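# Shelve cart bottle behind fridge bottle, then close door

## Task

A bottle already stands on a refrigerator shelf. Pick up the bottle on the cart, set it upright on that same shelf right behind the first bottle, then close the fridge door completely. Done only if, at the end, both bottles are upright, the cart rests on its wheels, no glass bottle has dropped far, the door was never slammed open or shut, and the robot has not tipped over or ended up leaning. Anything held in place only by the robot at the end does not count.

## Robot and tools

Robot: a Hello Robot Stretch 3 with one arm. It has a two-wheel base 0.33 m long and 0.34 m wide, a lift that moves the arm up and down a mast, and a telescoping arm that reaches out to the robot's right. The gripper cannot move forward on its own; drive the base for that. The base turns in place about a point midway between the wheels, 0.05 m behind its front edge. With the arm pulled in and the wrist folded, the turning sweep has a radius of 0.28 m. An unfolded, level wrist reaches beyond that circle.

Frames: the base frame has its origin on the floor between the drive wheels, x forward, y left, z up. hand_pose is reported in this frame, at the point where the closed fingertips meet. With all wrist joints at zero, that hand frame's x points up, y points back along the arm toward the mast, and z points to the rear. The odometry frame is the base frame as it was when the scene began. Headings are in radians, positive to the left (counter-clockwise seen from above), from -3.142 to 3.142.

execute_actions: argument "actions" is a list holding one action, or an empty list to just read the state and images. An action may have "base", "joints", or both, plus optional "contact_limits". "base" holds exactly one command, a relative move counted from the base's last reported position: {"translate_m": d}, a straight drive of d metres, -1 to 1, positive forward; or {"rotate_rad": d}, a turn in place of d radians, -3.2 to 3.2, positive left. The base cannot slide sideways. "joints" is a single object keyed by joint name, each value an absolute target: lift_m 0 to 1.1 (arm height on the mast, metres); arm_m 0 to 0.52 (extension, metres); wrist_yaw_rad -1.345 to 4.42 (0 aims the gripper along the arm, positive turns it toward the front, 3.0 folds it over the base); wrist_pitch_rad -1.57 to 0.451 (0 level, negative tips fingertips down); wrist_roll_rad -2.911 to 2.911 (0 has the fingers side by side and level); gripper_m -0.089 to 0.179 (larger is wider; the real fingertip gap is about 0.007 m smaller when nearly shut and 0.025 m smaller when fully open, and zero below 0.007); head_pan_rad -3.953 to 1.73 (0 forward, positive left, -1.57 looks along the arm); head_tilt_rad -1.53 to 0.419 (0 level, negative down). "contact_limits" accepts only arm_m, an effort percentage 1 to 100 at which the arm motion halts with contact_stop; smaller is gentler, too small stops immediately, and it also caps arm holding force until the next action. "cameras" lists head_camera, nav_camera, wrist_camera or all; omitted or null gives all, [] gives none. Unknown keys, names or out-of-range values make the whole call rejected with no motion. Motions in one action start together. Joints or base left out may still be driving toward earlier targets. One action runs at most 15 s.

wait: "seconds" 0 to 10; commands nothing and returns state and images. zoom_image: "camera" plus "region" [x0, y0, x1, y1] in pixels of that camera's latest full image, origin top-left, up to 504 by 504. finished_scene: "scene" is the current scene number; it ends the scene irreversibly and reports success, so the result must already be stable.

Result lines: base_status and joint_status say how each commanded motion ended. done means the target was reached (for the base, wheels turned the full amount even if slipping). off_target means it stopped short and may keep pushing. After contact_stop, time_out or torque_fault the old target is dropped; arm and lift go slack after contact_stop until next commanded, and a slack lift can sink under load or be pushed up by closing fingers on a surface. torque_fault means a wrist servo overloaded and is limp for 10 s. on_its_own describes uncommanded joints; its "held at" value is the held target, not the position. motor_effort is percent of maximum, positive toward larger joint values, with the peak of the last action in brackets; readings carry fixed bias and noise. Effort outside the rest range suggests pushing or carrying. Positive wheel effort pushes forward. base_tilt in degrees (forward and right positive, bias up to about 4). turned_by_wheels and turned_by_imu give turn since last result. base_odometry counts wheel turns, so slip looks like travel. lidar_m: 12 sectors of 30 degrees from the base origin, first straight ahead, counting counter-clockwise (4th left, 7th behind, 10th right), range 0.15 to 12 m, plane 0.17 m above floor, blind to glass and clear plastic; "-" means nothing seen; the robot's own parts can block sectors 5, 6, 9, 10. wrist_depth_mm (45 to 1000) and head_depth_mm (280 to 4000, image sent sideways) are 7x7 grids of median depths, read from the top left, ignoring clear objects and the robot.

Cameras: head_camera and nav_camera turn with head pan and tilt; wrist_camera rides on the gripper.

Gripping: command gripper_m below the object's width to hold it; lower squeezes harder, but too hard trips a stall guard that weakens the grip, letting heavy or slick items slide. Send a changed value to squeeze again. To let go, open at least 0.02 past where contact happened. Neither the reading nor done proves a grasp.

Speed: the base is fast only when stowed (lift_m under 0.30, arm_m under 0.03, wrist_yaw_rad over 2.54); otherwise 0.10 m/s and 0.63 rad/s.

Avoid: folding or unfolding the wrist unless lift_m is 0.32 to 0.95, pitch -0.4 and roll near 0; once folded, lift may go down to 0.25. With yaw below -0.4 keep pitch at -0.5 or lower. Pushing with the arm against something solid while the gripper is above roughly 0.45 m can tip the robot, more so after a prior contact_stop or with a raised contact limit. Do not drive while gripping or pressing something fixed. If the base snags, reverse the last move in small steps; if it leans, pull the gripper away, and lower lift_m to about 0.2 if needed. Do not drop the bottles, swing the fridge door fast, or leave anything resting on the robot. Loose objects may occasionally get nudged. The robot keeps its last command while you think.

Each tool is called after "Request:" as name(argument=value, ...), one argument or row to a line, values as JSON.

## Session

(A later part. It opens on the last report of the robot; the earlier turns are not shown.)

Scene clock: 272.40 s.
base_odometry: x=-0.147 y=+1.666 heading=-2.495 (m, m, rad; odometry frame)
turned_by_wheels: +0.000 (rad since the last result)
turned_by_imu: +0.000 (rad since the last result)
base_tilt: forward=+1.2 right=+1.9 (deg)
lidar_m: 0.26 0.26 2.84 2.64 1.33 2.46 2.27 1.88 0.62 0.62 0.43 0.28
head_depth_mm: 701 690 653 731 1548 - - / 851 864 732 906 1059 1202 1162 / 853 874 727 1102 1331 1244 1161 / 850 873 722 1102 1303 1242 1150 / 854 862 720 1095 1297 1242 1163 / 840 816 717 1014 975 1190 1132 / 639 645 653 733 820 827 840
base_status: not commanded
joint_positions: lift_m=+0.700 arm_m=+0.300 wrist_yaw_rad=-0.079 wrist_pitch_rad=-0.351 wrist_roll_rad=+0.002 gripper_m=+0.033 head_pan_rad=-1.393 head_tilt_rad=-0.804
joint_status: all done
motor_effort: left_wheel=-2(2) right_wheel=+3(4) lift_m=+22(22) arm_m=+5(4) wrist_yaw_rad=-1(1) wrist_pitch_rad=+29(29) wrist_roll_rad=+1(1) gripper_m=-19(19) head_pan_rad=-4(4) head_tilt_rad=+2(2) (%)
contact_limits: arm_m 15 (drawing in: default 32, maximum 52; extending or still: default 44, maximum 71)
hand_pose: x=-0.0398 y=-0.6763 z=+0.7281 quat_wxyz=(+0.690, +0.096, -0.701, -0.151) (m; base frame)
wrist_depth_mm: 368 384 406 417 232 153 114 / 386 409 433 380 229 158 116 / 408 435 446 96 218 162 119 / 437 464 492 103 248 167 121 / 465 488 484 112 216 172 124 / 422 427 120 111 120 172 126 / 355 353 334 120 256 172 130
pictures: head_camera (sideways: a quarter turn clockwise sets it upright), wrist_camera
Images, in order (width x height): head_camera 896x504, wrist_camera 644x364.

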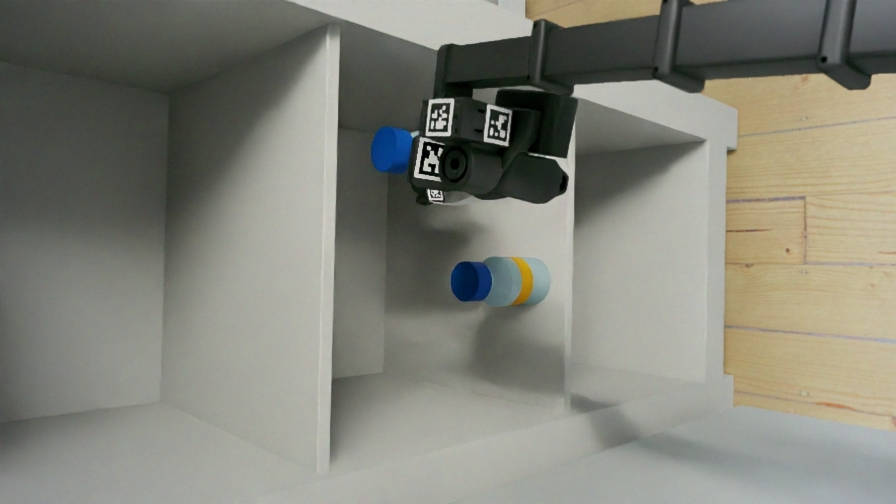

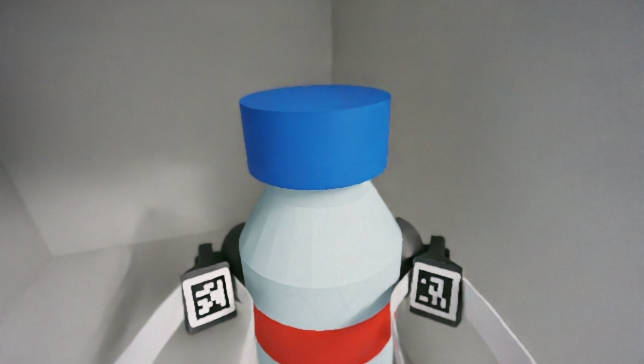

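Request:
execute_actions(
  actions=[
    {"joints":{"arm_m":0.37,"wrist_yaw_rad":0.05,"head_pan_rad":-1.45,"head_tilt_rad":-0.7},"contact_limits":{"arm_m":15}},
  ],
  cameras=["head_camera"],
)

Request:
execute_actions(
  actions=[
    {"joints":{"arm_m":0.43,"wrist_yaw_rad":0.5},"contact_limits":{"arm_m":15}},
  ],
  cameras=["head_camera","wrist_camera"],
)

Scene clock: 293.27 s.
base_odometry: x=-0.147 y=+1.666 heading=-2.495 (m, m, rad; odometry frame)
turned_by_wheels: +0.000 (rad since the last result)
turned_by_imu: +0.001 (rad since the last result)
base_tilt: forward=+1.3 right=+1.8 (deg)
lidar_m: 0.26 0.26 2.84 2.64 1.33 2.46 2.27 1.87 0.62 0.62 0.43 0.28
head_depth_mm: 593 596 617 685 1575 1447 - / 819 832 749 784 935 1035 1180 / 840 943 779 842 945 1237 1181 / 835 933 777 1176 979 1258 1169 / 834 932 769 1178 908 1261 1156 / 829 925 769 1114 980 1199 1153 / 780 770 708 755 816 894 897
base_status: not commanded
joint_positions: lift_m=+0.700 arm_m=+0.370 wrist_yaw_rad=+0.048 wrist_pitch_rad=-0.351 wrist_roll_rad=+0.002 gripper_m=+0.033 head_pan_rad=-1.443 head_tilt_rad=-0.705
joint_status: all done
motor_effort: left_wheel=-2(3) right_wheel=+3(4) lift_m=+23(22) arm_m=+5(5) wrist_yaw_rad=+2(4) wrist_pitch_rad=+29(28) wrist_roll_rad=+1(1) gripper_m=-18(19) head_pan_rad=-5(14) head_tilt_rad=+2(16) (%)
contact_limits: arm_m 15 (drawing in: default 32, maximum 52; extending or still: default 44, maximum 71)
hand_pose: x=-0.0103 y=-0.7468 z=+0.7281 quat_wxyz=(+0.698, +0.140, -0.694, -0.107) (m; base frame)
wrist_depth_mm: 327 340 348 356 318 187 132 / 353 360 371 374 302 190 134 / 372 385 390 96 280 195 136 / 397 417 420 103 319 199 137 / 409 453 445 112 268 202 139 / 393 423 120 111 120 200 141 / 357 356 336 120 313 196 143
pictures: head_camera (sideways: a quarter turn clockwise sets it upright)
Images, in order (width x height): head_camera 896x504.

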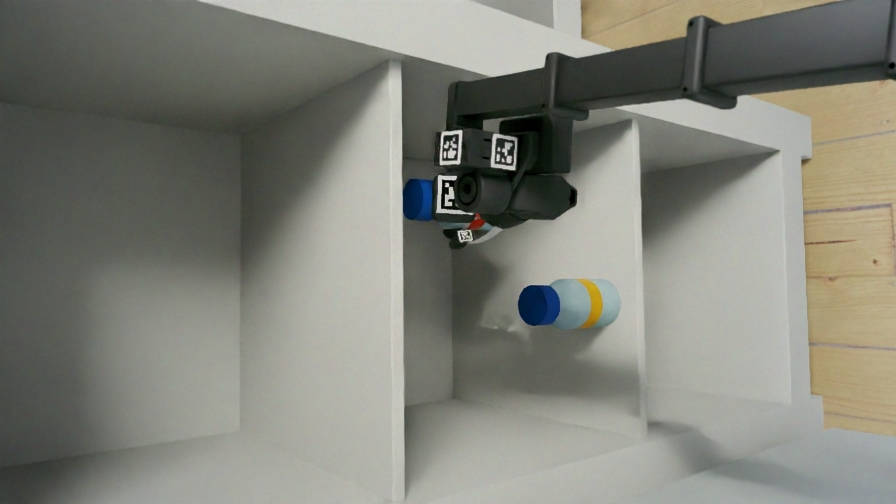

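Scene clock: 294.87 s.
base_odometry: x=-0.147 y=+1.666 heading=-2.495 (m, m, rad; odometry frame)
turned_by_wheels: +0.000 (rad since the last result)
turned_by_imu: +0.000 (rad since the last result)
base_tilt: forward=+1.2 right=+1.7 (deg)
lidar_m: 0.26 0.26 2.84 2.64 1.33 2.46 2.26 1.87 0.62 0.62 0.43 0.28
head_depth_mm: 595 597 618 685 1575 1429 - / 816 836 750 730 936 1038 1182 / 840 943 780 - 995 1239 1177 / 837 938 778 884 978 1263 1165 / 838 931 770 1169 909 1250 1155 / 831 930 763 1113 987 1205 1149 / 779 770 705 754 815 889 893
base_status: not commanded
joint_positions: lift_m=+0.700 arm_m=+0.430 wrist_yaw_rad=+0.498 wrist_pitch_rad=-0.351 wrist_roll_rad=+0.002 gripper_m=+0.033 head_pan_rad=-1.443 head_tilt_rad=-0.705
joint_status: all done
motor_effort: left_wheel=-2(3) right_wheel=+3(3) lift_m=+22(22) arm_m=+5(6) wrist_yaw_rad=+2(6) wrist_pitch_rad=+29(29) wrist_roll_rad=+1(1) gripper_m=-18(18) head_pan_rad=-5(4) head_tilt_rad=+3(3) (%)
contact_limits: arm_m 15 (drawing in: default 32, maximum 52; extending or still: default 44, maximum 71)
hand_pose: x=+0.0894 y=-0.7789 z=+0.7281 quat_wxyz=(+0.705, +0.291, -0.645, +0.051) (m; base frame)
wrist_depth_mm: 241 302 355 324 297 275 255 / 246 309 377 331 313 289 269 / 249 315 389 96 331 311 287 / 253 323 433 103 363 332 304 / 258 330 405 112 368 355 319 / 265 336 120 111 120 377 306 / 268 329 334 121 332 341 295
pictures: head_camera (sideways: a quarter turn clockwise sets it upright), wrist_camera
Images, in order (width x height): head_camera 896x504, wrist_camera 644x364.

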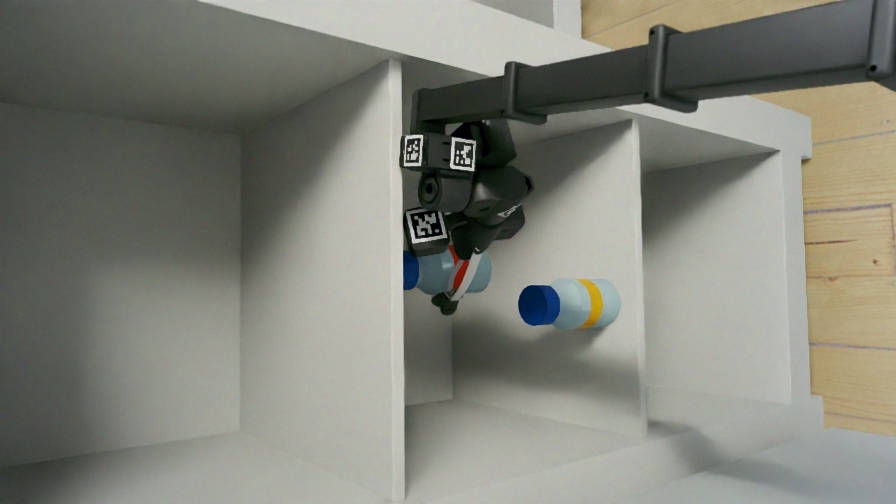

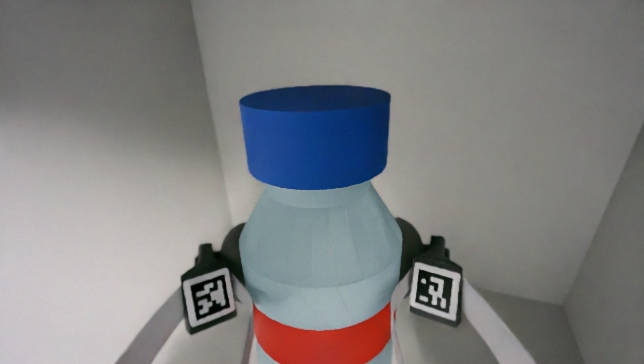

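Request:
execute_actions(
  actions=[
    {"joints":{"arm_m":0.45,"wrist_yaw_rad":0.72,"lift_m":0.67},"contact_limits":{"arm_m":15}},
  ],
  cameras=["head_camera","wrist_camera"],
)

Request:
execute_actions(
  actions=[
    {"joints":{"lift_m":0.64}},
  ],
  cameras=["head_camera","wrist_camera"],
)

Scene clock: 306.33 s.
base_odometry: x=-0.147 y=+1.666 heading=-2.495 (m, m, rad; odometry frame)
turned_by_wheels: +0.000 (rad since the last result)
turned_by_imu: +0.001 (rad since the last result)
base_tilt: forward=+1.2 right=+1.9 (deg)
lidar_m: 0.26 0.26 2.85 2.63 1.33 2.46 2.26 1.87 0.62 0.62 0.43 0.28
head_depth_mm: 595 596 614 681 1569 1420 1238 / 818 835 750 729 941 1037 1181 / 841 941 785 1181 995 1245 1173 / 837 935 780 934 964 1260 1157 / 837 933 774 1124 910 1262 1143 / 827 927 771 1116 984 1203 1155 / 782 770 710 755 814 890 895
base_status: not commanded
joint_positions: lift_m=+0.670 arm_m=+0.450 wrist_yaw_rad=+0.719 wrist_pitch_rad=-0.353 wrist_roll_rad=+0.002 gripper_m=+0.033 head_pan_rad=-1.443 head_tilt_rad=-0.702
joint_status: all done
motor_effort: left_wheel=+0(6) right_wheel=+0(14) lift_m=+22(25) arm_m=+4(15) wrist_yaw_rad=+1(5) wrist_pitch_rad=+30(32) wrist_roll_rad=+1(1) gripper_m=-18(18) head_pan_rad=-4(5) head_tilt_rad=+1(3) (%)
contact_limits: arm_m 15 (drawing in: default 32, maximum 52; extending or still: default 44, maximum 71)
hand_pose: x=+0.1313 y=-0.7695 z=+0.6975 quat_wxyz=(+0.695, +0.361, -0.608, +0.128) (m; base frame)
wrist_depth_mm: 202 239 309 351 302 264 235 / 206 249 313 350 317 279 247 / 211 255 301 96 328 296 261 / 217 264 331 103 362 313 273 / 225 276 318 112 357 335 292 / 232 283 120 111 120 350 308 / 239 282 299 121 298 306 300
pictures: head_camera (sideways: a quarter turn clockwise sets it upright), wrist_camera
Images, in order (width x height): head_camera 896x504, wrist_camera 644x364.

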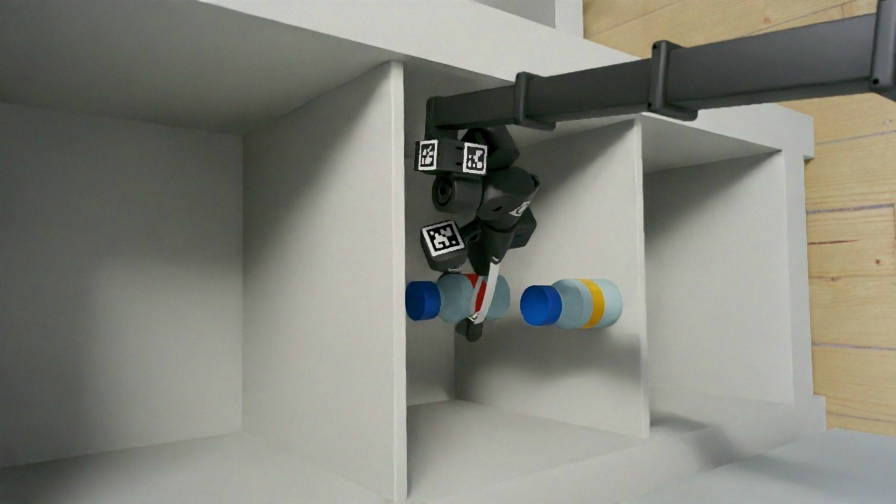

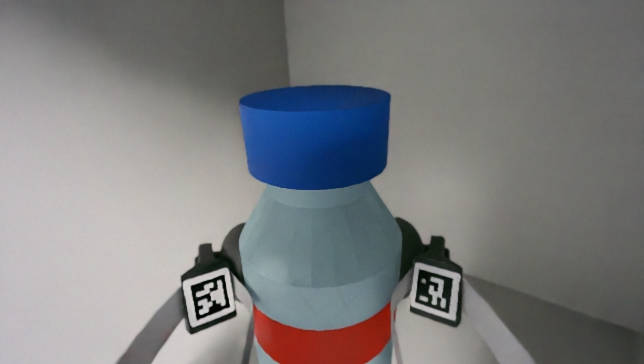

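Scene clock: 307.40 s.
base_odometry: x=-0.147 y=+1.666 heading=-2.495 (m, m, rad; odometry frame)
turned_by_wheels: +0.000 (rad since the last result)
turned_by_imu: +0.000 (rad since the last result)
base_tilt: forward=+1.2 right=+1.7 (deg)
lidar_m: 0.26 0.26 2.84 2.63 1.33 2.45 2.27 1.87 0.62 0.62 0.43 0.28
head_depth_mm: 593 597 614 685 1552 1419 1230 / 817 835 752 784 918 1038 1183 / 840 936 784 1182 966 1240 1168 / 837 933 782 1170 965 1269 1154 / 834 930 775 1121 912 1266 1142 / 829 927 767 1118 987 1200 1149 / 781 773 709 755 814 891 894
base_status: not commanded
joint_positions: lift_m=+0.640 arm_m=+0.450 wrist_yaw_rad=+0.719 wrist_pitch_rad=-0.353 wrist_roll_rad=+0.002 gripper_m=+0.033 head_pan_rad=-1.443 head_tilt_rad=-0.702
joint_status: all done
motor_effort: left_wheel=+0(0) right_wheel=+0(0) lift_m=+22(21) arm_m=+4(4) wrist_yaw_rad=+1(1) wrist_pitch_rad=+30(30) wrist_roll_rad=+1(1) gripper_m=-19(18) head_pan_rad=-5(4) head_tilt_rad=+2(1) (%)
hand_pose: x=+0.1313 y=-0.7695 z=+0.6675 quat_wxyz=(+0.695, +0.361, -0.608, +0.128) (m; base frame)
wrist_depth_mm: 202 238 306 352 301 265 235 / 206 246 314 351 318 279 247 / 211 258 301 96 327 295 261 / 218 265 331 103 362 315 276 / 224 276 320 112 359 337 291 / 233 282 120 111 120 326 301 / 240 275 270 121 266 272 268
pictures: head_camera (sideways: a quarter turn clockwise sets it upright), wrist_camera
Images, in order (width x height): head_camera 896x504, wrist_camera 644x364.

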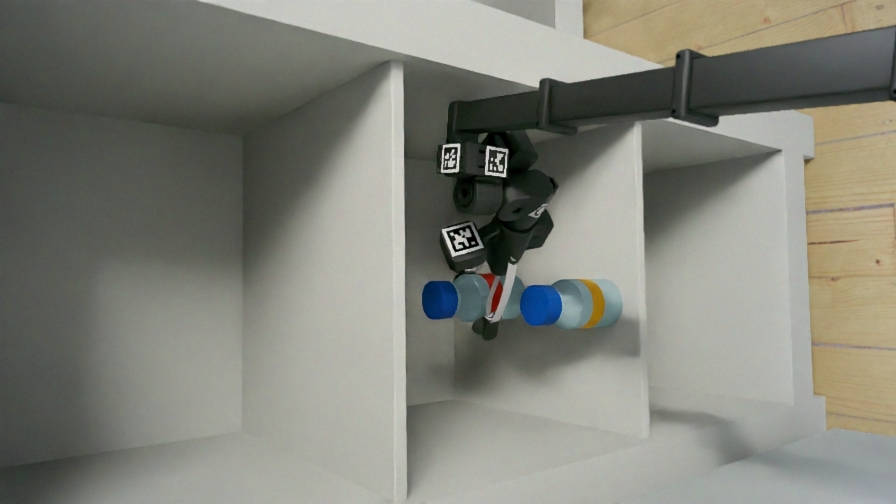

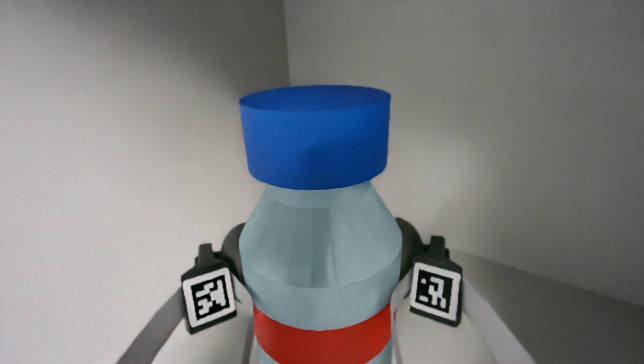

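Request:
execute_actions(
  actions=[
    {"joints":{"lift_m":0.58}},
  ],
  cameras=["head_camera","wrist_camera"],
)

Scene clock: 312.00 s.
base_odometry: x=-0.147 y=+1.666 heading=-2.495 (m, m, rad; odometry frame)
turned_by_wheels: +0.000 (rad since the last result)
turned_by_imu: +0.001 (rad since the last result)
base_tilt: forward=+1.3 right=+1.8 (deg)
lidar_m: 0.26 0.26 2.84 2.63 1.33 2.46 2.26 1.87 0.62 0.62 0.43 0.28
head_depth_mm: 594 598 616 686 1563 1408 1214 / 818 839 751 788 810 1036 1183 / 842 943 785 1186 947 1231 1168 / 838 930 777 1181 941 1273 1166 / 835 931 777 1171 911 1266 1146 / 829 925 770 1113 987 1196 1153 / 779 774 710 754 813 887 901
base_status: not commanded
joint_positions: lift_m=+0.580 arm_m=+0.450 wrist_yaw_rad=+0.715 wrist_pitch_rad=-0.350 wrist_roll_rad=+0.007 gripper_m=+0.033 head_pan_rad=-1.443 head_tilt_rad=-0.702
joint_status: all done
motor_effort: left_wheel=-1(2) right_wheel=+3(7) lift_m=+22(24) arm_m=+3(4) wrist_yaw_rad=+5(9) wrist_pitch_rad=+28(32) wrist_roll_rad=-2(5) gripper_m=-18(19) head_pan_rad=-5(5) head_tilt_rad=+1(1) (%)
hand_pose: x=+0.1309 y=-0.7703 z=+0.6081 quat_wxyz=(+0.694, +0.360, -0.611, +0.127) (m; base frame)
wrist_depth_mm: 204 239 309 348 302 264 234 / 206 247 313 352 316 277 248 / 212 257 305 95 329 297 260 / 219 264 333 103 358 315 274 / 224 276 302 112 280 301 284 / 231 261 120 111 119 247 243 / 219 218 208 120 203 208 205
pictures: head_camera (sideways: a quarter turn clockwise sets it upright), wrist_camera
Images, in order (width x height): head_camera 896x504, wrist_camera 644x364.

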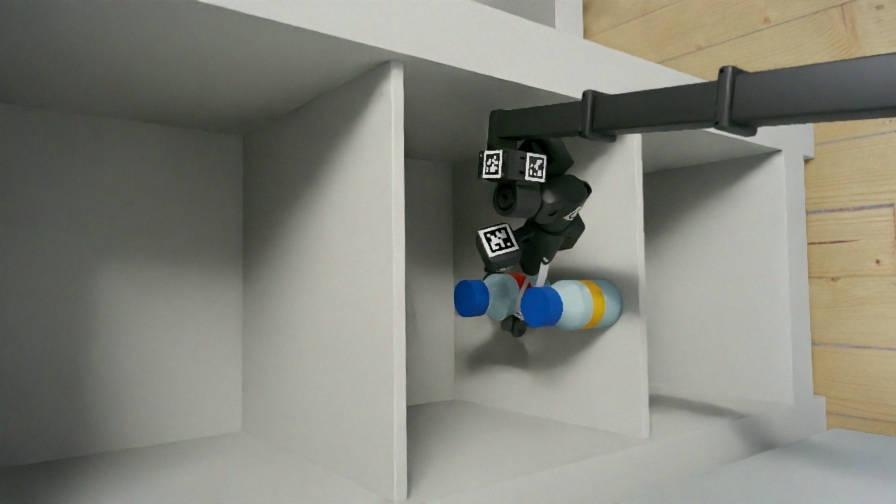

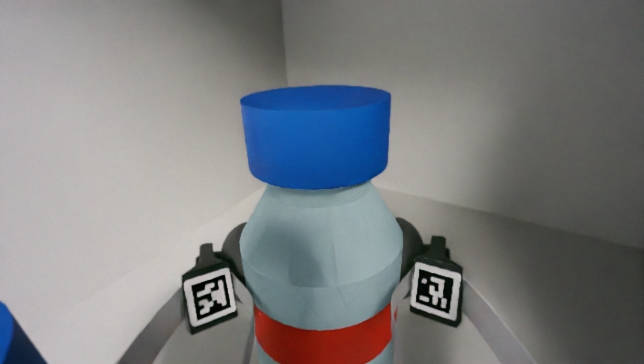

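Request:
execute_actions(
  actions=[
    {"joints":{"lift_m":0.57}},
  ],
  cameras=[],
)

Request:
execute_actions(
  actions=[
    {"joints":{"gripper_m":0.105,"wrist_pitch_rad":-0.31}},
  ],
  cameras=["head_camera","wrist_camera"],
)

Request:
execute_actions(
  actions=[
    {"joints":{"lift_m":0.67}},
  ],
  cameras=["head_camera","wrist_camera"],
)

Scene clock: 317.80 s.
base_odometry: x=-0.147 y=+1.666 heading=-2.495 (m, m, rad; odometry frame)
turned_by_wheels: +0.000 (rad since the last result)
turned_by_imu: +0.001 (rad since the last result)
base_tilt: forward=+1.2 right=+1.6 (deg)
lidar_m: 0.26 0.26 2.84 2.64 1.33 2.46 2.27 1.87 0.62 0.62 0.43 0.28
head_depth_mm: 594 596 617 684 1565 1410 1211 / 816 832 752 789 816 1033 1157 / 844 942 782 1180 941 1239 1169 / 833 940 784 1177 950 1267 1159 / 831 929 773 1162 913 1264 1148 / 825 926 773 1114 988 1203 1145 / 779 772 707 758 813 888 893
base_status: not commanded
joint_positions: lift_m=+0.570 arm_m=+0.450 wrist_yaw_rad=+0.715 wrist_pitch_rad=-0.349 wrist_roll_rad=+0.007 gripper_m=+0.033 head_pan_rad=-1.443 head_tilt_rad=-0.702
joint_status: all done
motor_effort: left_wheel=-2(2) right_wheel=+4(4) lift_m=+22(24) arm_m=+2(2) wrist_yaw_rad=+4(4) wrist_pitch_rad=+27(29) wrist_roll_rad=-1(1) gripper_m=-19(19) head_pan_rad=-4(4) head_tilt_rad=+2(2) (%)
hand_pose: x=+0.1310 y=-0.7705 z=+0.5987 quat_wxyz=(+0.694, +0.359, -0.611, +0.127) (m; base frame)
wrist_depth_mm: 204 241 311 351 301 263 235 / 207 248 318 349 317 279 248 / 212 257 305 96 329 296 260 / 217 265 335 103 351 312 273 / 225 276 285 112 266 290 274 / 232 249 120 110 119 235 230 / 212 207 198 120 193 198 195
pictures: none
No camera images: the call's "cameras" was empty. Leave "cameras" out to get every camera's image.

Scene clock: 319.13 s.
base_odometry: x=-0.147 y=+1.666 heading=-2.495 (m, m, rad; odometry frame)
turned_by_wheels: +0.000 (rad since the last result)
turned_by_imu: +0.000 (rad since the last result)
base_tilt: forward=+1.3 right=+1.8 (deg)
lidar_m: 0.26 0.26 2.83 2.64 1.33 2.46 2.27 1.88 0.62 0.62 0.43 0.28
head_depth_mm: 594 596 615 683 1567 1421 1206 / 821 835 751 788 821 1034 1154 / 840 943 783 1181 949 1228 1168 / 839 939 779 1187 964 1267 1158 / 833 931 776 1169 912 1260 1151 / 825 928 769 1118 985 1202 1144 / 778 771 709 753 812 889 897
base_status: not commanded
joint_positions: lift_m=+0.570 arm_m=+0.450 wrist_yaw_rad=+0.716 wrist_pitch_rad=-0.332 wrist_roll_rad=+0.006 gripper_m=+0.105 head_pan_rad=-1.443 head_tilt_rad=-0.702
joint_status: all done
motor_effort: left_wheel=-2(2) right_wheel=+3(4) lift_m=+21(21) arm_m=+3(2) wrist_yaw_rad=+4(4) wrist_pitch_rad=+13(27) wrist_roll_rad=-1(1) gripper_m=+1(79) head_pan_rad=-5(4) head_tilt_rad=+2(2) (%)
hand_pose: x=+0.1323 y=-0.7718 z=+0.6026 quat_wxyz=(+0.693, +0.354, -0.614, +0.134) (m; base frame)
wrist_depth_mm: 204 239 310 349 301 263 235 / 206 247 322 374 319 278 245 / 212 256 324 135 336 295 259 / 217 264 314 94 349 311 273 / 223 272 302 98 294 302 279 / 231 258 126 110 125 246 239 / 215 209 204 110 194 197 200
pictures: head_camera (sideways: a quarter turn clockwise sets it upright), wrist_camera
Images, in order (width x height): head_camera 896x504, wrist_camera 644x364.

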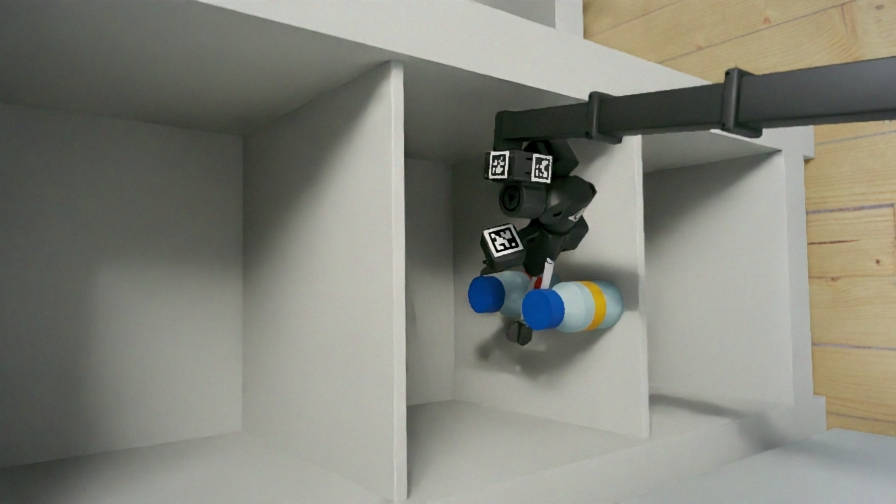

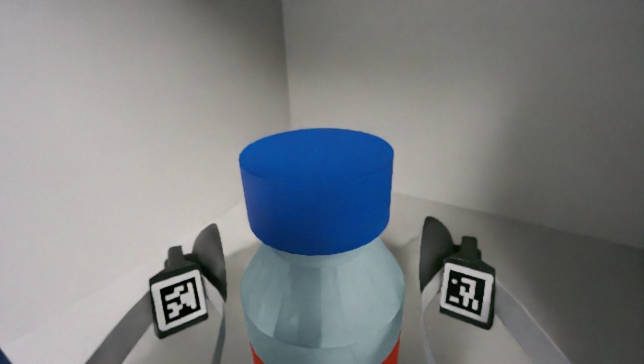

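Scene clock: 320.87 s.
base_odometry: x=-0.147 y=+1.666 heading=-2.495 (m, m, rad; odometry frame)
turned_by_wheels: +0.000 (rad since the last result)
turned_by_imu: +0.000 (rad since the last result)
base_tilt: forward=+1.2 right=+1.7 (deg)
lidar_m: 0.26 0.26 2.84 2.64 1.33 2.46 2.26 1.87 0.62 0.62 0.43 0.28
head_depth_mm: 595 598 618 684 1558 1413 1236 / 816 833 751 731 940 1034 1184 / 844 945 782 1179 997 1235 1168 / 838 934 780 1176 971 1272 1156 / 835 934 774 1172 911 1266 1149 / 827 927 772 1119 983 1201 1152 / 781 773 710 753 815 885 897
base_status: not commanded
joint_positions: lift_m=+0.670 arm_m=+0.450 wrist_yaw_rad=+0.717 wrist_pitch_rad=-0.330 wrist_roll_rad=+0.006 gripper_m=+0.105 head_pan_rad=-1.443 head_tilt_rad=-0.702
joint_status: all done
motor_effort: left_wheel=-1(1) right_wheel=+2(3) lift_m=+28(28) arm_m=+3(2) wrist_yaw_rad=+2(4) wrist_pitch_rad=+11(12) wrist_roll_rad=-1(1) gripper_m=+0(1) head_pan_rad=-4(4) head_tilt_rad=+1(2) (%)
hand_pose: x=+0.1328 y=-0.7717 z=+0.7028 quat_wxyz=(+0.692, +0.354, -0.614, +0.135) (m; base frame)
wrist_depth_mm: 203 239 308 350 299 264 234 / 206 248 321 373 321 278 246 / 210 255 336 400 343 295 258 / 217 263 351 433 363 312 273 / 222 272 382 455 402 330 287 / 229 269 384 388 383 339 304 / 236 305 328 159 318 306 306
pictures: head_camera (sideways: a quarter turn clockwise sets it upright), wrist_camera
Images, in order (width x height): head_camera 896x504, wrist_camera 644x364.

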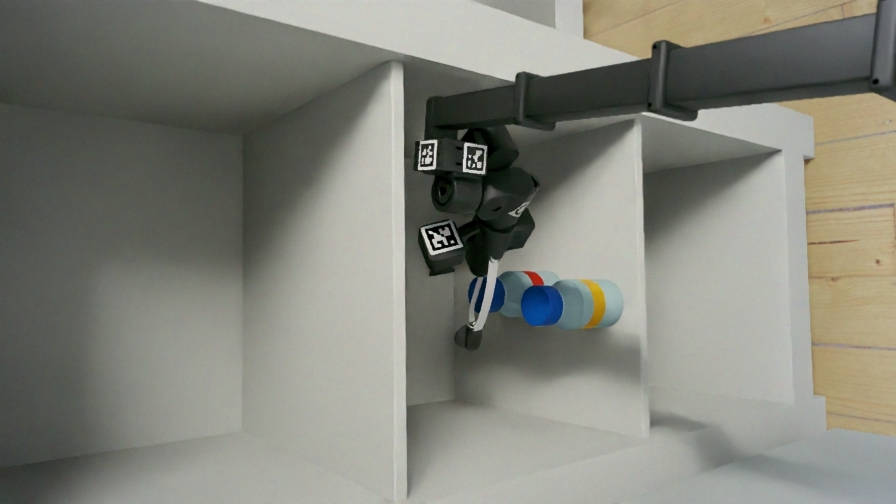

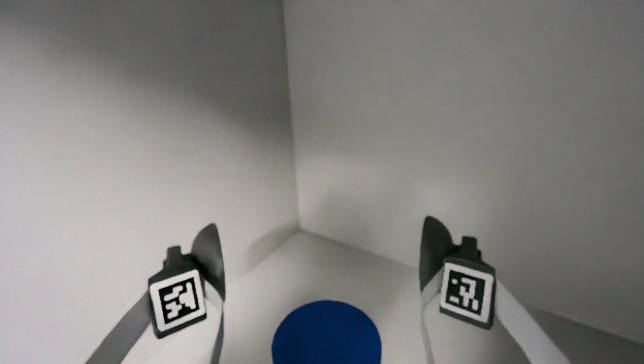

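Request:
execute_actions(
  actions=[
    {"joints":{"wrist_pitch_rad":-0.1,"gripper_m":0.0,"wrist_yaw_rad":0.2}},
  ],
  cameras=[],
)

Request:
execute_actions(
  actions=[
    {"joints":{"arm_m":0.0,"wrist_yaw_rad":0}},
  ],
  cameras=["head_camera"],
)

Request:
execute_actions(
  actions=[
    {"base":{"rotate_rad":-1.55},"joints":{"lift_m":0.4,"wrist_pitch_rad":0}},
  ],
  cameras=[],
)

Request:
execute_actions(
  actions=[
    {"base":{"translate_m":-0.6}},
  ],
  cameras=["nav_camera"],
)

Request:
execute_actions(
  actions=[
    {"base":{"rotate_rad":1.5},"joints":{"head_pan_rad":-1.3,"head_tilt_rad":-0.9}},
  ],
  cameras=["nav_camera"],
)

Scene clock: 338.63 s.
base_odometry: x=-0.147 y=+1.666 heading=-2.495 (m, m, rad; odometry frame)
turned_by_wheels: +0.000 (rad since the last result)
turned_by_imu: +0.001 (rad since the last result)
base_tilt: forward=+1.3 right=+1.8 (deg)
lidar_m: 0.26 0.26 2.84 2.64 1.33 2.46 2.27 1.88 0.62 0.62 0.43 0.28
head_depth_mm: 595 596 616 683 1560 1416 1230 / 821 835 753 732 934 1036 1173 / 840 938 782 658 983 1234 1170 / 839 936 780 1176 989 1267 1155 / 835 928 778 1163 914 1267 1152 / 831 924 770 1123 983 1208 1155 / 780 771 710 758 817 887 897
base_status: not commanded
joint_positions: lift_m=+0.670 arm_m=+0.450 wrist_yaw_rad=+0.202 wrist_pitch_rad=-0.122 wrist_roll_rad=+0.006 gripper_m=+0.000 head_pan_rad=-1.443 head_tilt_rad=-0.702
joint_status: all done
motor_effort: left_wheel=-1(1) right_wheel=+1(2) lift_m=+27(26) arm_m=+3(2) wrist_yaw_rad=-2(1) wrist_pitch_rad=+13(12) wrist_roll_rad=-1(1) gripper_m=-3(80) head_pan_rad=-4(5) head_tilt_rad=+1(1) (%)
hand_pose: x=+0.0291 y=-0.8411 z=+0.7534 quat_wxyz=(+0.705, +0.115, -0.700, +0.028) (m; base frame)
wrist_depth_mm: 304 300 295 292 289 255 165 / 316 310 307 302 299 258 166 / 326 325 319 314 310 261 167 / 337 337 333 329 324 262 168 / 349 355 346 337 336 263 168 / 348 368 363 - 348 267 169 / 346 386 382 377 368 267 170
pictures: none
No camera images: the call's "cameras" was empty. Leave "cameras" out to get every camera's image.

Scene clock: 343.13 s.
base_odometry: x=-0.147 y=+1.666 heading=-2.495 (m, m, rad; odometry frame)
turned_by_wheels: +0.000 (rad since the last result)
turned_by_imu: +0.001 (rad since the last result)
base_tilt: forward=+1.2 right=+1.8 (deg)
lidar_m: 0.26 0.26 2.84 2.64 1.33 2.46 2.27 1.87 0.62 0.62 0.43 0.28
head_depth_mm: 594 596 615 683 1583 1420 1213 / 824 835 750 844 859 1027 1184 / 840 942 787 1162 1000 1203 - / 836 936 781 1179 990 1258 1155 / 832 927 778 1164 913 1257 1150 / 830 925 771 1113 991 1195 1152 / 781 773 708 756 813 887 896
base_status: not commanded
joint_positions: lift_m=+0.670 arm_m=+0.001 wrist_yaw_rad=+0.001 wrist_pitch_rad=-0.121 wrist_roll_rad=+0.006 gripper_m=+0.000 head_pan_rad=-1.443 head_tilt_rad=-0.702
joint_status: all done
joint sent to its limit — the command would take arm_m past its lower limit, so that joint was sent only as far as its limit.
motor_effort: left_wheel=+0(0) right_wheel=+2(1) lift_m=+27(26) arm_m=-5(7) wrist_yaw_rad=-1(3) wrist_pitch_rad=+12(13) wrist_roll_rad=-1(1) gripper_m=-2(3) head_pan_rad=-5(5) head_tilt_rad=+2(1) (%)
hand_pose: x=-0.0212 y=-0.3978 z=+0.7537 quat_wxyz=(+0.704, +0.043, -0.707, -0.043) (m; base frame)
wrist_depth_mm: 324 337 353 369 337 336 929 / 412 609 698 729 392 935 981 / 401 651 728 749 398 963 - / 398 625 762 777 414 - - / 393 609 538 813 423 - - / 385 540 415 - 400 - - / 381 439 422 447 434 - -
pictures: head_camera (sideways: a quarter turn clockwise sets it upright)
Images, in order (width x height): head_camera 896x504.

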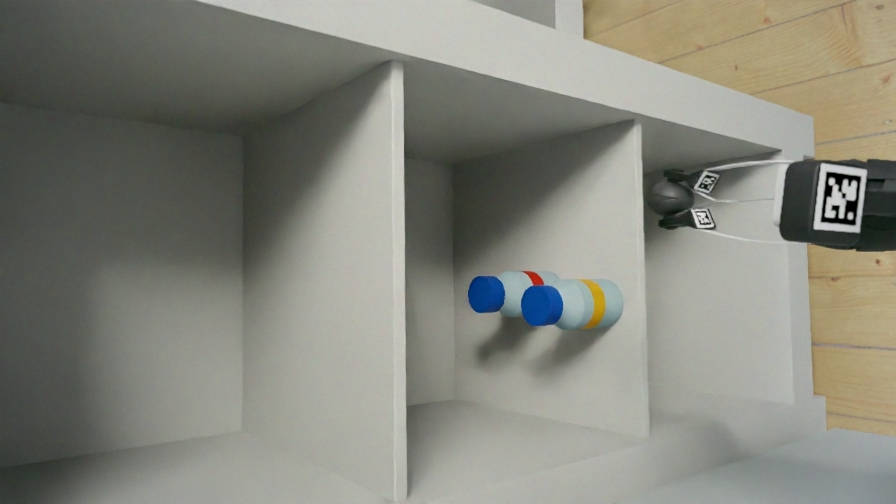

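Scene clock: 346.53 s.
base_odometry: x=-0.147 y=+1.666 heading=+2.238 (m, m, rad; odometry frame)
turned_by_wheels: -1.550 (rad since the last result)
turned_by_imu: -1.541 (rad since the last result)
base_tilt: forward=+1.3 right=+1.8 (deg)
lidar_m: 0.65 0.41 0.28 0.26 0.26 2.81 1.60 1.16 2.44 2.27 1.81 0.62
head_depth_mm: 1979 2173 2478 2149 1711 1411 1203 / 1971 2207 2498 2148 1709 1414 1207 / 1952 2175 2477 2132 1696 1401 1184 / 1964 2173 2493 2113 1702 1403 1206 / 1932 2176 2462 2113 1679 1408 1201 / 1956 2168 2459 2099 1667 1396 1193 / 1934 2144 2441 2087 1671 1393 1194
base_status: done
joint_positions: lift_m=+0.400 arm_m=+0.001 wrist_yaw_rad=+0.001 wrist_pitch_rad=-0.021 wrist_roll_rad=+0.006 gripper_m=+0.000 head_pan_rad=-1.443 head_tilt_rad=-0.702
joint_status: all done
motor_effort: left_wheel=+2(6) right_wheel=-4(8) lift_m=+19(22) arm_m=-5(5) wrist_yaw_rad=-1(0) wrist_pitch_rad=+12(13) wrist_roll_rad=-1(1) gripper_m=-3(3) head_pan_rad=-4(5) head_tilt_rad=+1(2) (%)
hand_pose: x=-0.0212 y=-0.4020 z=+0.5094 quat_wxyz=(+0.705, +0.008, -0.709, -0.008) (m; base frame)
wrist_depth_mm: - - - - - - - / - - - - - - - / - - - - - - - / - - - - - - - / - - - - - - - / - - - - - - - / 973 936 934 921 885 891 860
pictures: none
No camera images: the call's "cameras" was empty. Leave "cameras" out to get every camera's image.

Scene clock: 353.70 s.
base_odometry: x=+0.224 y=+1.195 heading=+2.239 (m, m, rad; odometry frame)
turned_by_wheels: +0.000 (rad since the last result)
turned_by_imu: +0.002 (rad since the last result)
base_tilt: forward=+1.2 right=+1.8 (deg)
lidar_m: 1.18 0.57 2.23 2.43 2.48 2.17 2.03 0.64 0.67 2.33 2.36 1.86
head_depth_mm: 2016 2272 2504 2159 1696 1422 1211 / 2008 2256 2522 2142 1714 1420 1205 / 1999 2252 2482 2145 1695 1408 1174 / 1990 2249 2527 2112 1685 1399 1206 / 1999 2245 2491 2110 1687 1394 1197 / 1981 2231 2463 2114 1687 1392 1197 / 1977 2217 2472 2075 1676 1398 1187
base_status: done
joint_positions: lift_m=+0.400 arm_m=+0.001 wrist_yaw_rad=+0.001 wrist_pitch_rad=-0.021 wrist_roll_rad=+0.006 gripper_m=+0.000 head_pan_rad=-1.443 head_tilt_rad=-0.702
joint_status: not commanded
motor_effort: left_wheel=+2(3) right_wheel=-3(11) lift_m=+20(19) arm_m=-5(5) wrist_yaw_rad=-1(1) wrist_pitch_rad=+12(12) wrist_roll_rad=-1(1) gripper_m=-2(3) head_pan_rad=-4(4) head_tilt_rad=+1(1) (%)
hand_pose: x=-0.0212 y=-0.4020 z=+0.5094 quat_wxyz=(+0.705, +0.008, -0.709, -0.008) (m; base frame)
wrist_depth_mm: - - - - - - - / - - - - - - - / - - - - - - - / - - - - - - 516 / - - - - - - - / - - - - - - - / 965 958 920 906 899 870 622
pictures: nav_camera (sideways: a quarter turn counterclockwise sets it upright)
Images, in order (width x height): nav_camera 672x504.

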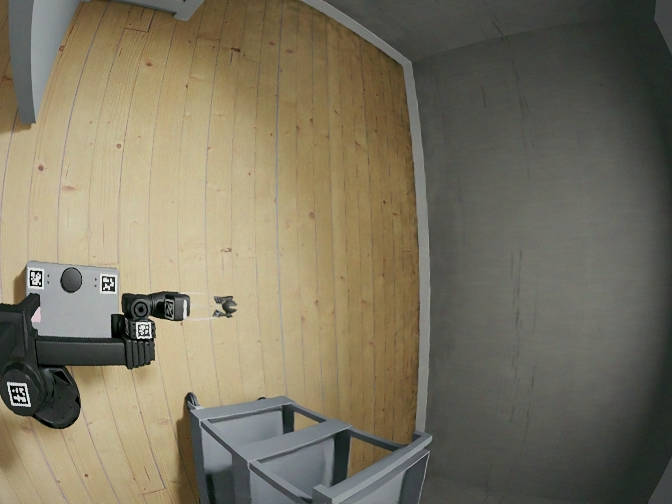

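Scene clock: 357.03 s.
base_odometry: x=+0.224 y=+1.195 heading=-2.545 (m, m, rad; odometry frame)
turned_by_wheels: +1.500 (rad since the last result)
turned_by_imu: +1.492 (rad since the last result)
base_tilt: forward=+1.3 right=+1.9 (deg)
lidar_m: 2.43 2.03 2.24 2.04 0.66 0.64 2.33 2.34 1.92 1.21 0.57 2.11
head_depth_mm: 1047 1191 1989 1758 1483 1295 1146 / 1185 1467 1456 1667 1482 1286 1155 / 1409 1509 1822 1652 1469 1282 1154 / 1433 1536 1848 1660 1461 1275 1128 / 1051 1220 1338 1593 1431 1263 1129 / 729 763 793 839 1029 1239 1123 / 512 548 620 1584 1446 1269 1116
base_status: done
joint_positions: lift_m=+0.400 arm_m=+0.001 wrist_yaw_rad=+0.001 wrist_pitch_rad=-0.021 wrist_roll_rad=+0.006 gripper_m=+0.000 head_pan_rad=-1.307 head_tilt_rad=-0.889
joint_status: all done
motor_effort: left_wheel=-2(7) right_wheel=+3(8) lift_m=+20(19) arm_m=-5(5) wrist_yaw_rad=+0(1) wrist_pitch_rad=+12(12) wrist_roll_rad=-1(1) gripper_m=-2(3) head_pan_rad=+5(18) head_tilt_rad=-5(18) (%)
hand_pose: x=-0.0212 y=-0.4020 z=+0.5094 quat_wxyz=(+0.705, +0.008, -0.709, -0.008) (m; base frame)
wrist_depth_mm: 429 751 971 - - - - / 421 727 - - - - - / 415 724 - - - - - / 406 685 - - - - - / 402 683 - - - - - / 408 659 985 - - - - / 402 643 914 907 907 881 866
pictures: nav_camera (sideways: a quarter turn counterclockwise sets it upright)
Images, in order (width x height): nav_camera 672x504.

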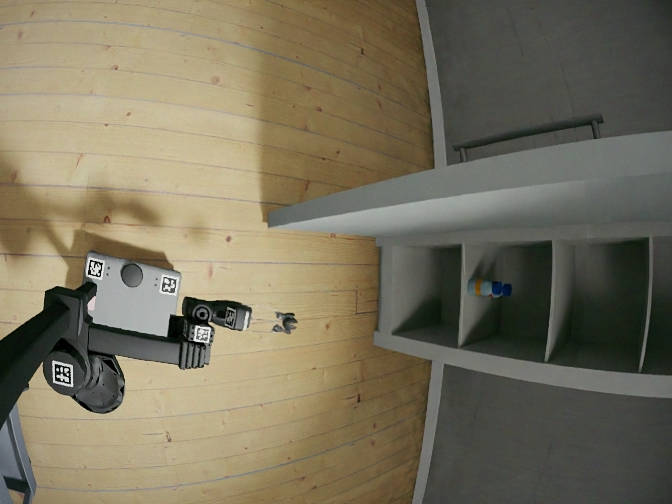

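Request:
execute_actions(
  actions=[
    {"base":{"translate_m":0.6}},
  ],
  cameras=[],
)

Request:
execute_actions(
  actions=[
    {"joints":{"arm_m":0.27,"head_pan_rad":-2.0}},
  ],
  cameras=[],
)

Request:
execute_actions(
  actions=[
    {"base":{"translate_m":-0.3}},
  ],
)

Scene clock: 380.90 s.
base_odometry: x=-0.272 y=+0.858 heading=-2.545 (m, m, rad; odometry frame)
turned_by_wheels: +0.000 (rad since the last result)
turned_by_imu: +0.001 (rad since the last result)
base_tilt: forward=+1.4 right=+1.8 (deg)
lidar_m: 1.85 1.50 2.25 2.12 2.16 1.15 2.92 2.87 0.54 0.77 1.63 1.97
head_depth_mm: 1252 1200 1060 1023 1000 1072 1138 / 1429 1615 1796 1623 1411 1263 1156 / 1430 1657 1922 1736 1467 1279 1148 / 1428 1670 1937 1732 1471 1279 1137 / 1443 1673 1931 1710 1458 1266 1130 / 1453 1674 1931 1727 1449 1266 1123 / 1459 1692 1946 1702 1455 1262 1119
base_status: done
joint_positions: lift_m=+0.400 arm_m=+0.001 wrist_yaw_rad=+0.001 wrist_pitch_rad=-0.021 wrist_roll_rad=+0.006 gripper_m=+0.000 head_pan_rad=-1.307 head_tilt_rad=-0.889
joint_status: not commanded
motor_effort: left_wheel=-3(3) right_wheel=+3(10) lift_m=+20(20) arm_m=-5(5) wrist_yaw_rad=+0(1) wrist_pitch_rad=+12(12) wrist_roll_rad=-1(1) gripper_m=-3(3) head_pan_rad=+4(4) head_tilt_rad=-4(5) (%)
hand_pose: x=-0.0212 y=-0.4020 z=+0.5094 quat_wxyz=(+0.705, +0.008, -0.709, -0.008) (m; base frame)
wrist_depth_mm: - - - - 515 332 244 / - - - - 535 339 247 / - - - - 548 344 248 / - - - - 560 346 252 / - - - - 565 351 255 / - - - - 535 358 256 / 950 952 937 915 647 360 266
pictures: none
No camera images: the call's "cameras" was empty. Leave "cameras" out to get every camera's image.

Scene clock: 384.10 s.
base_odometry: x=-0.272 y=+0.858 heading=-2.545 (m, m, rad; odometry frame)
turned_by_wheels: +0.000 (rad since the last result)
turned_by_imu: +0.001 (rad since the last result)
base_tilt: forward=+1.2 right=+1.8 (deg)
lidar_m: 1.85 1.50 2.26 2.12 2.16 1.15 2.92 2.87 0.54 0.77 1.63 1.97
head_depth_mm: 2381 2667 2134 1744 1483 1284 1143 / 2134 2499 2108 1740 1478 1287 1138 / 500 2252 2057 1725 1474 1280 1150 / 469 540 638 790 1061 1284 1128 / 495 581 742 956 1222 1258 1126 / 628 756 960 1316 1518 1247 1124 / 763 974 1464 1699 1443 1252 1116
base_status: not commanded
joint_positions: lift_m=+0.400 arm_m=+0.270 wrist_yaw_rad=+0.001 wrist_pitch_rad=-0.021 wrist_roll_rad=+0.006 gripper_m=+0.000 head_pan_rad=-1.993 head_tilt_rad=-0.889
joint_status: all done
motor_effort: left_wheel=-2(2) right_wheel=+3(3) lift_m=+19(19) arm_m=+5(5) wrist_yaw_rad=+0(1) wrist_pitch_rad=+12(12) wrist_roll_rad=-1(1) gripper_m=-3(2) head_pan_rad=-4(52) head_tilt_rad=-5(4) (%)
hand_pose: x=-0.0212 y=-0.6703 z=+0.5094 quat_wxyz=(+0.705, +0.008, -0.709, -0.007) (m; base frame)
wrist_depth_mm: 927 978 - - 423 270 199 / 942 978 - - 437 276 201 / 971 - - - 444 280 203 / 991 - - - 452 283 205 / - - - - 462 287 207 / - - - - 428 292 209 / 954 935 928 873 531 295 211
pictures: none
No camera images: the call's "cameras" was empty. Leave "cameras" out to get every camera's image.

Scene clock: 388.27 s.
base_odometry: x=-0.024 y=+1.026 heading=-2.545 (m, m, rad; odometry frame)
turned_by_wheels: +0.000 (rad since the last result)
turned_by_imu: +0.002 (rad since the last result)
base_tilt: forward=+1.3 right=+1.7 (deg)
lidar_m: 2.14 1.76 2.30 2.07 1.10 0.88 2.62 2.64 0.78 0.82 1.68 2.04
head_depth_mm: 2441 2706 2115 1752 1484 1285 1138 / 2229 2538 2111 1753 1471 1284 1136 / 2031 2391 2110 1736 1472 1280 1151 / 1850 2101 2002 1653 1425 1300 1128 / 656 771 928 1136 1401 1243 1128 / 688 796 952 1175 1412 1242 1123 / 701 817 973 1204 1414 1266 1115
base_status: done
joint_positions: lift_m=+0.400 arm_m=+0.270 wrist_yaw_rad=+0.002 wrist_pitch_rad=-0.021 wrist_roll_rad=+0.006 gripper_m=+0.000 head_pan_rad=-1.993 head_tilt_rad=-0.889
joint_status: not commanded
motor_effort: left_wheel=-2(6) right_wheel=+4(24) lift_m=+19(19) arm_m=+4(5) wrist_yaw_rad=-2(33) wrist_pitch_rad=+12(12) wrist_roll_rad=-1(1) gripper_m=-3(5) head_pan_rad=-5(6) head_tilt_rad=-4(5) (%)
hand_pose: x=-0.0209 y=-0.6704 z=+0.5095 quat_wxyz=(+0.705, +0.008, -0.709, -0.007) (m; base frame)
wrist_depth_mm: 979 - 468 381 319 274 241 / - - 482 391 326 281 246 / - - 496 400 332 288 249 / - - 516 413 339 293 254 / - - 534 425 348 297 258 / - - - - 346 303 263 / 956 934 562 445 379 310 268
pictures: head_camera (sideways: a quarter turn clockwise sets it upright), nav_camera (sideways: a quarter turn counterclockwise sets it upright), wrist_camera
Images, in order (width x height): head_camera 896x504, nav_camera 672x504, wrist_camera 644x364.

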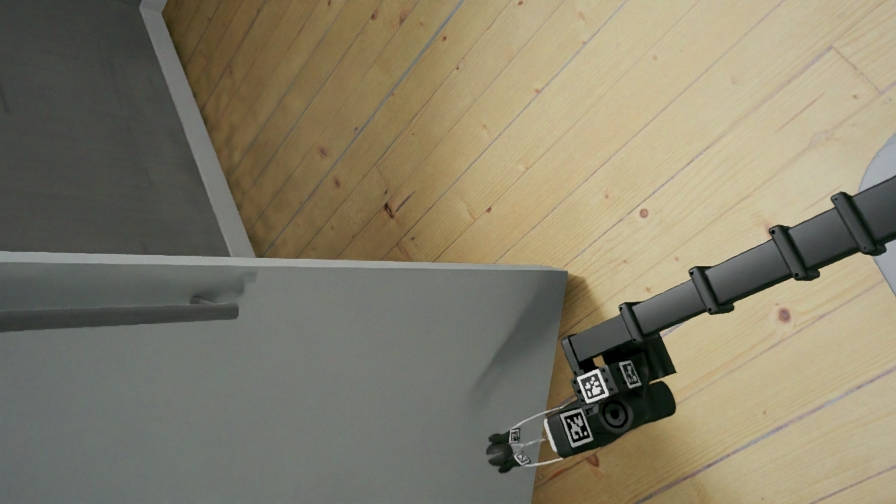

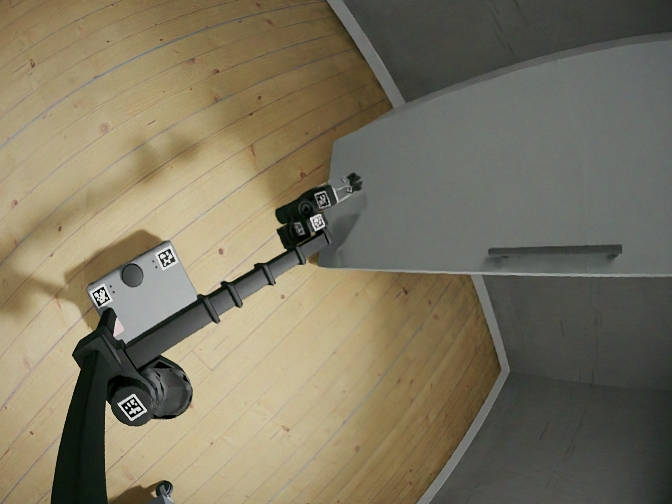

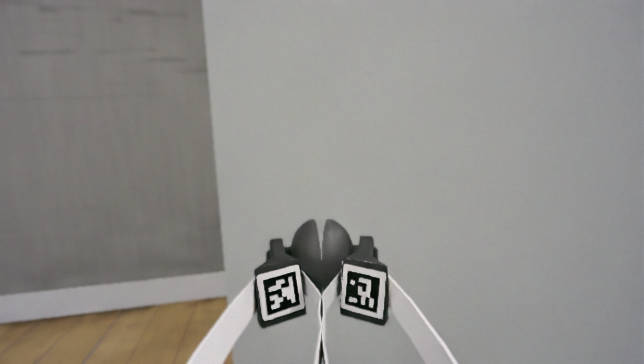

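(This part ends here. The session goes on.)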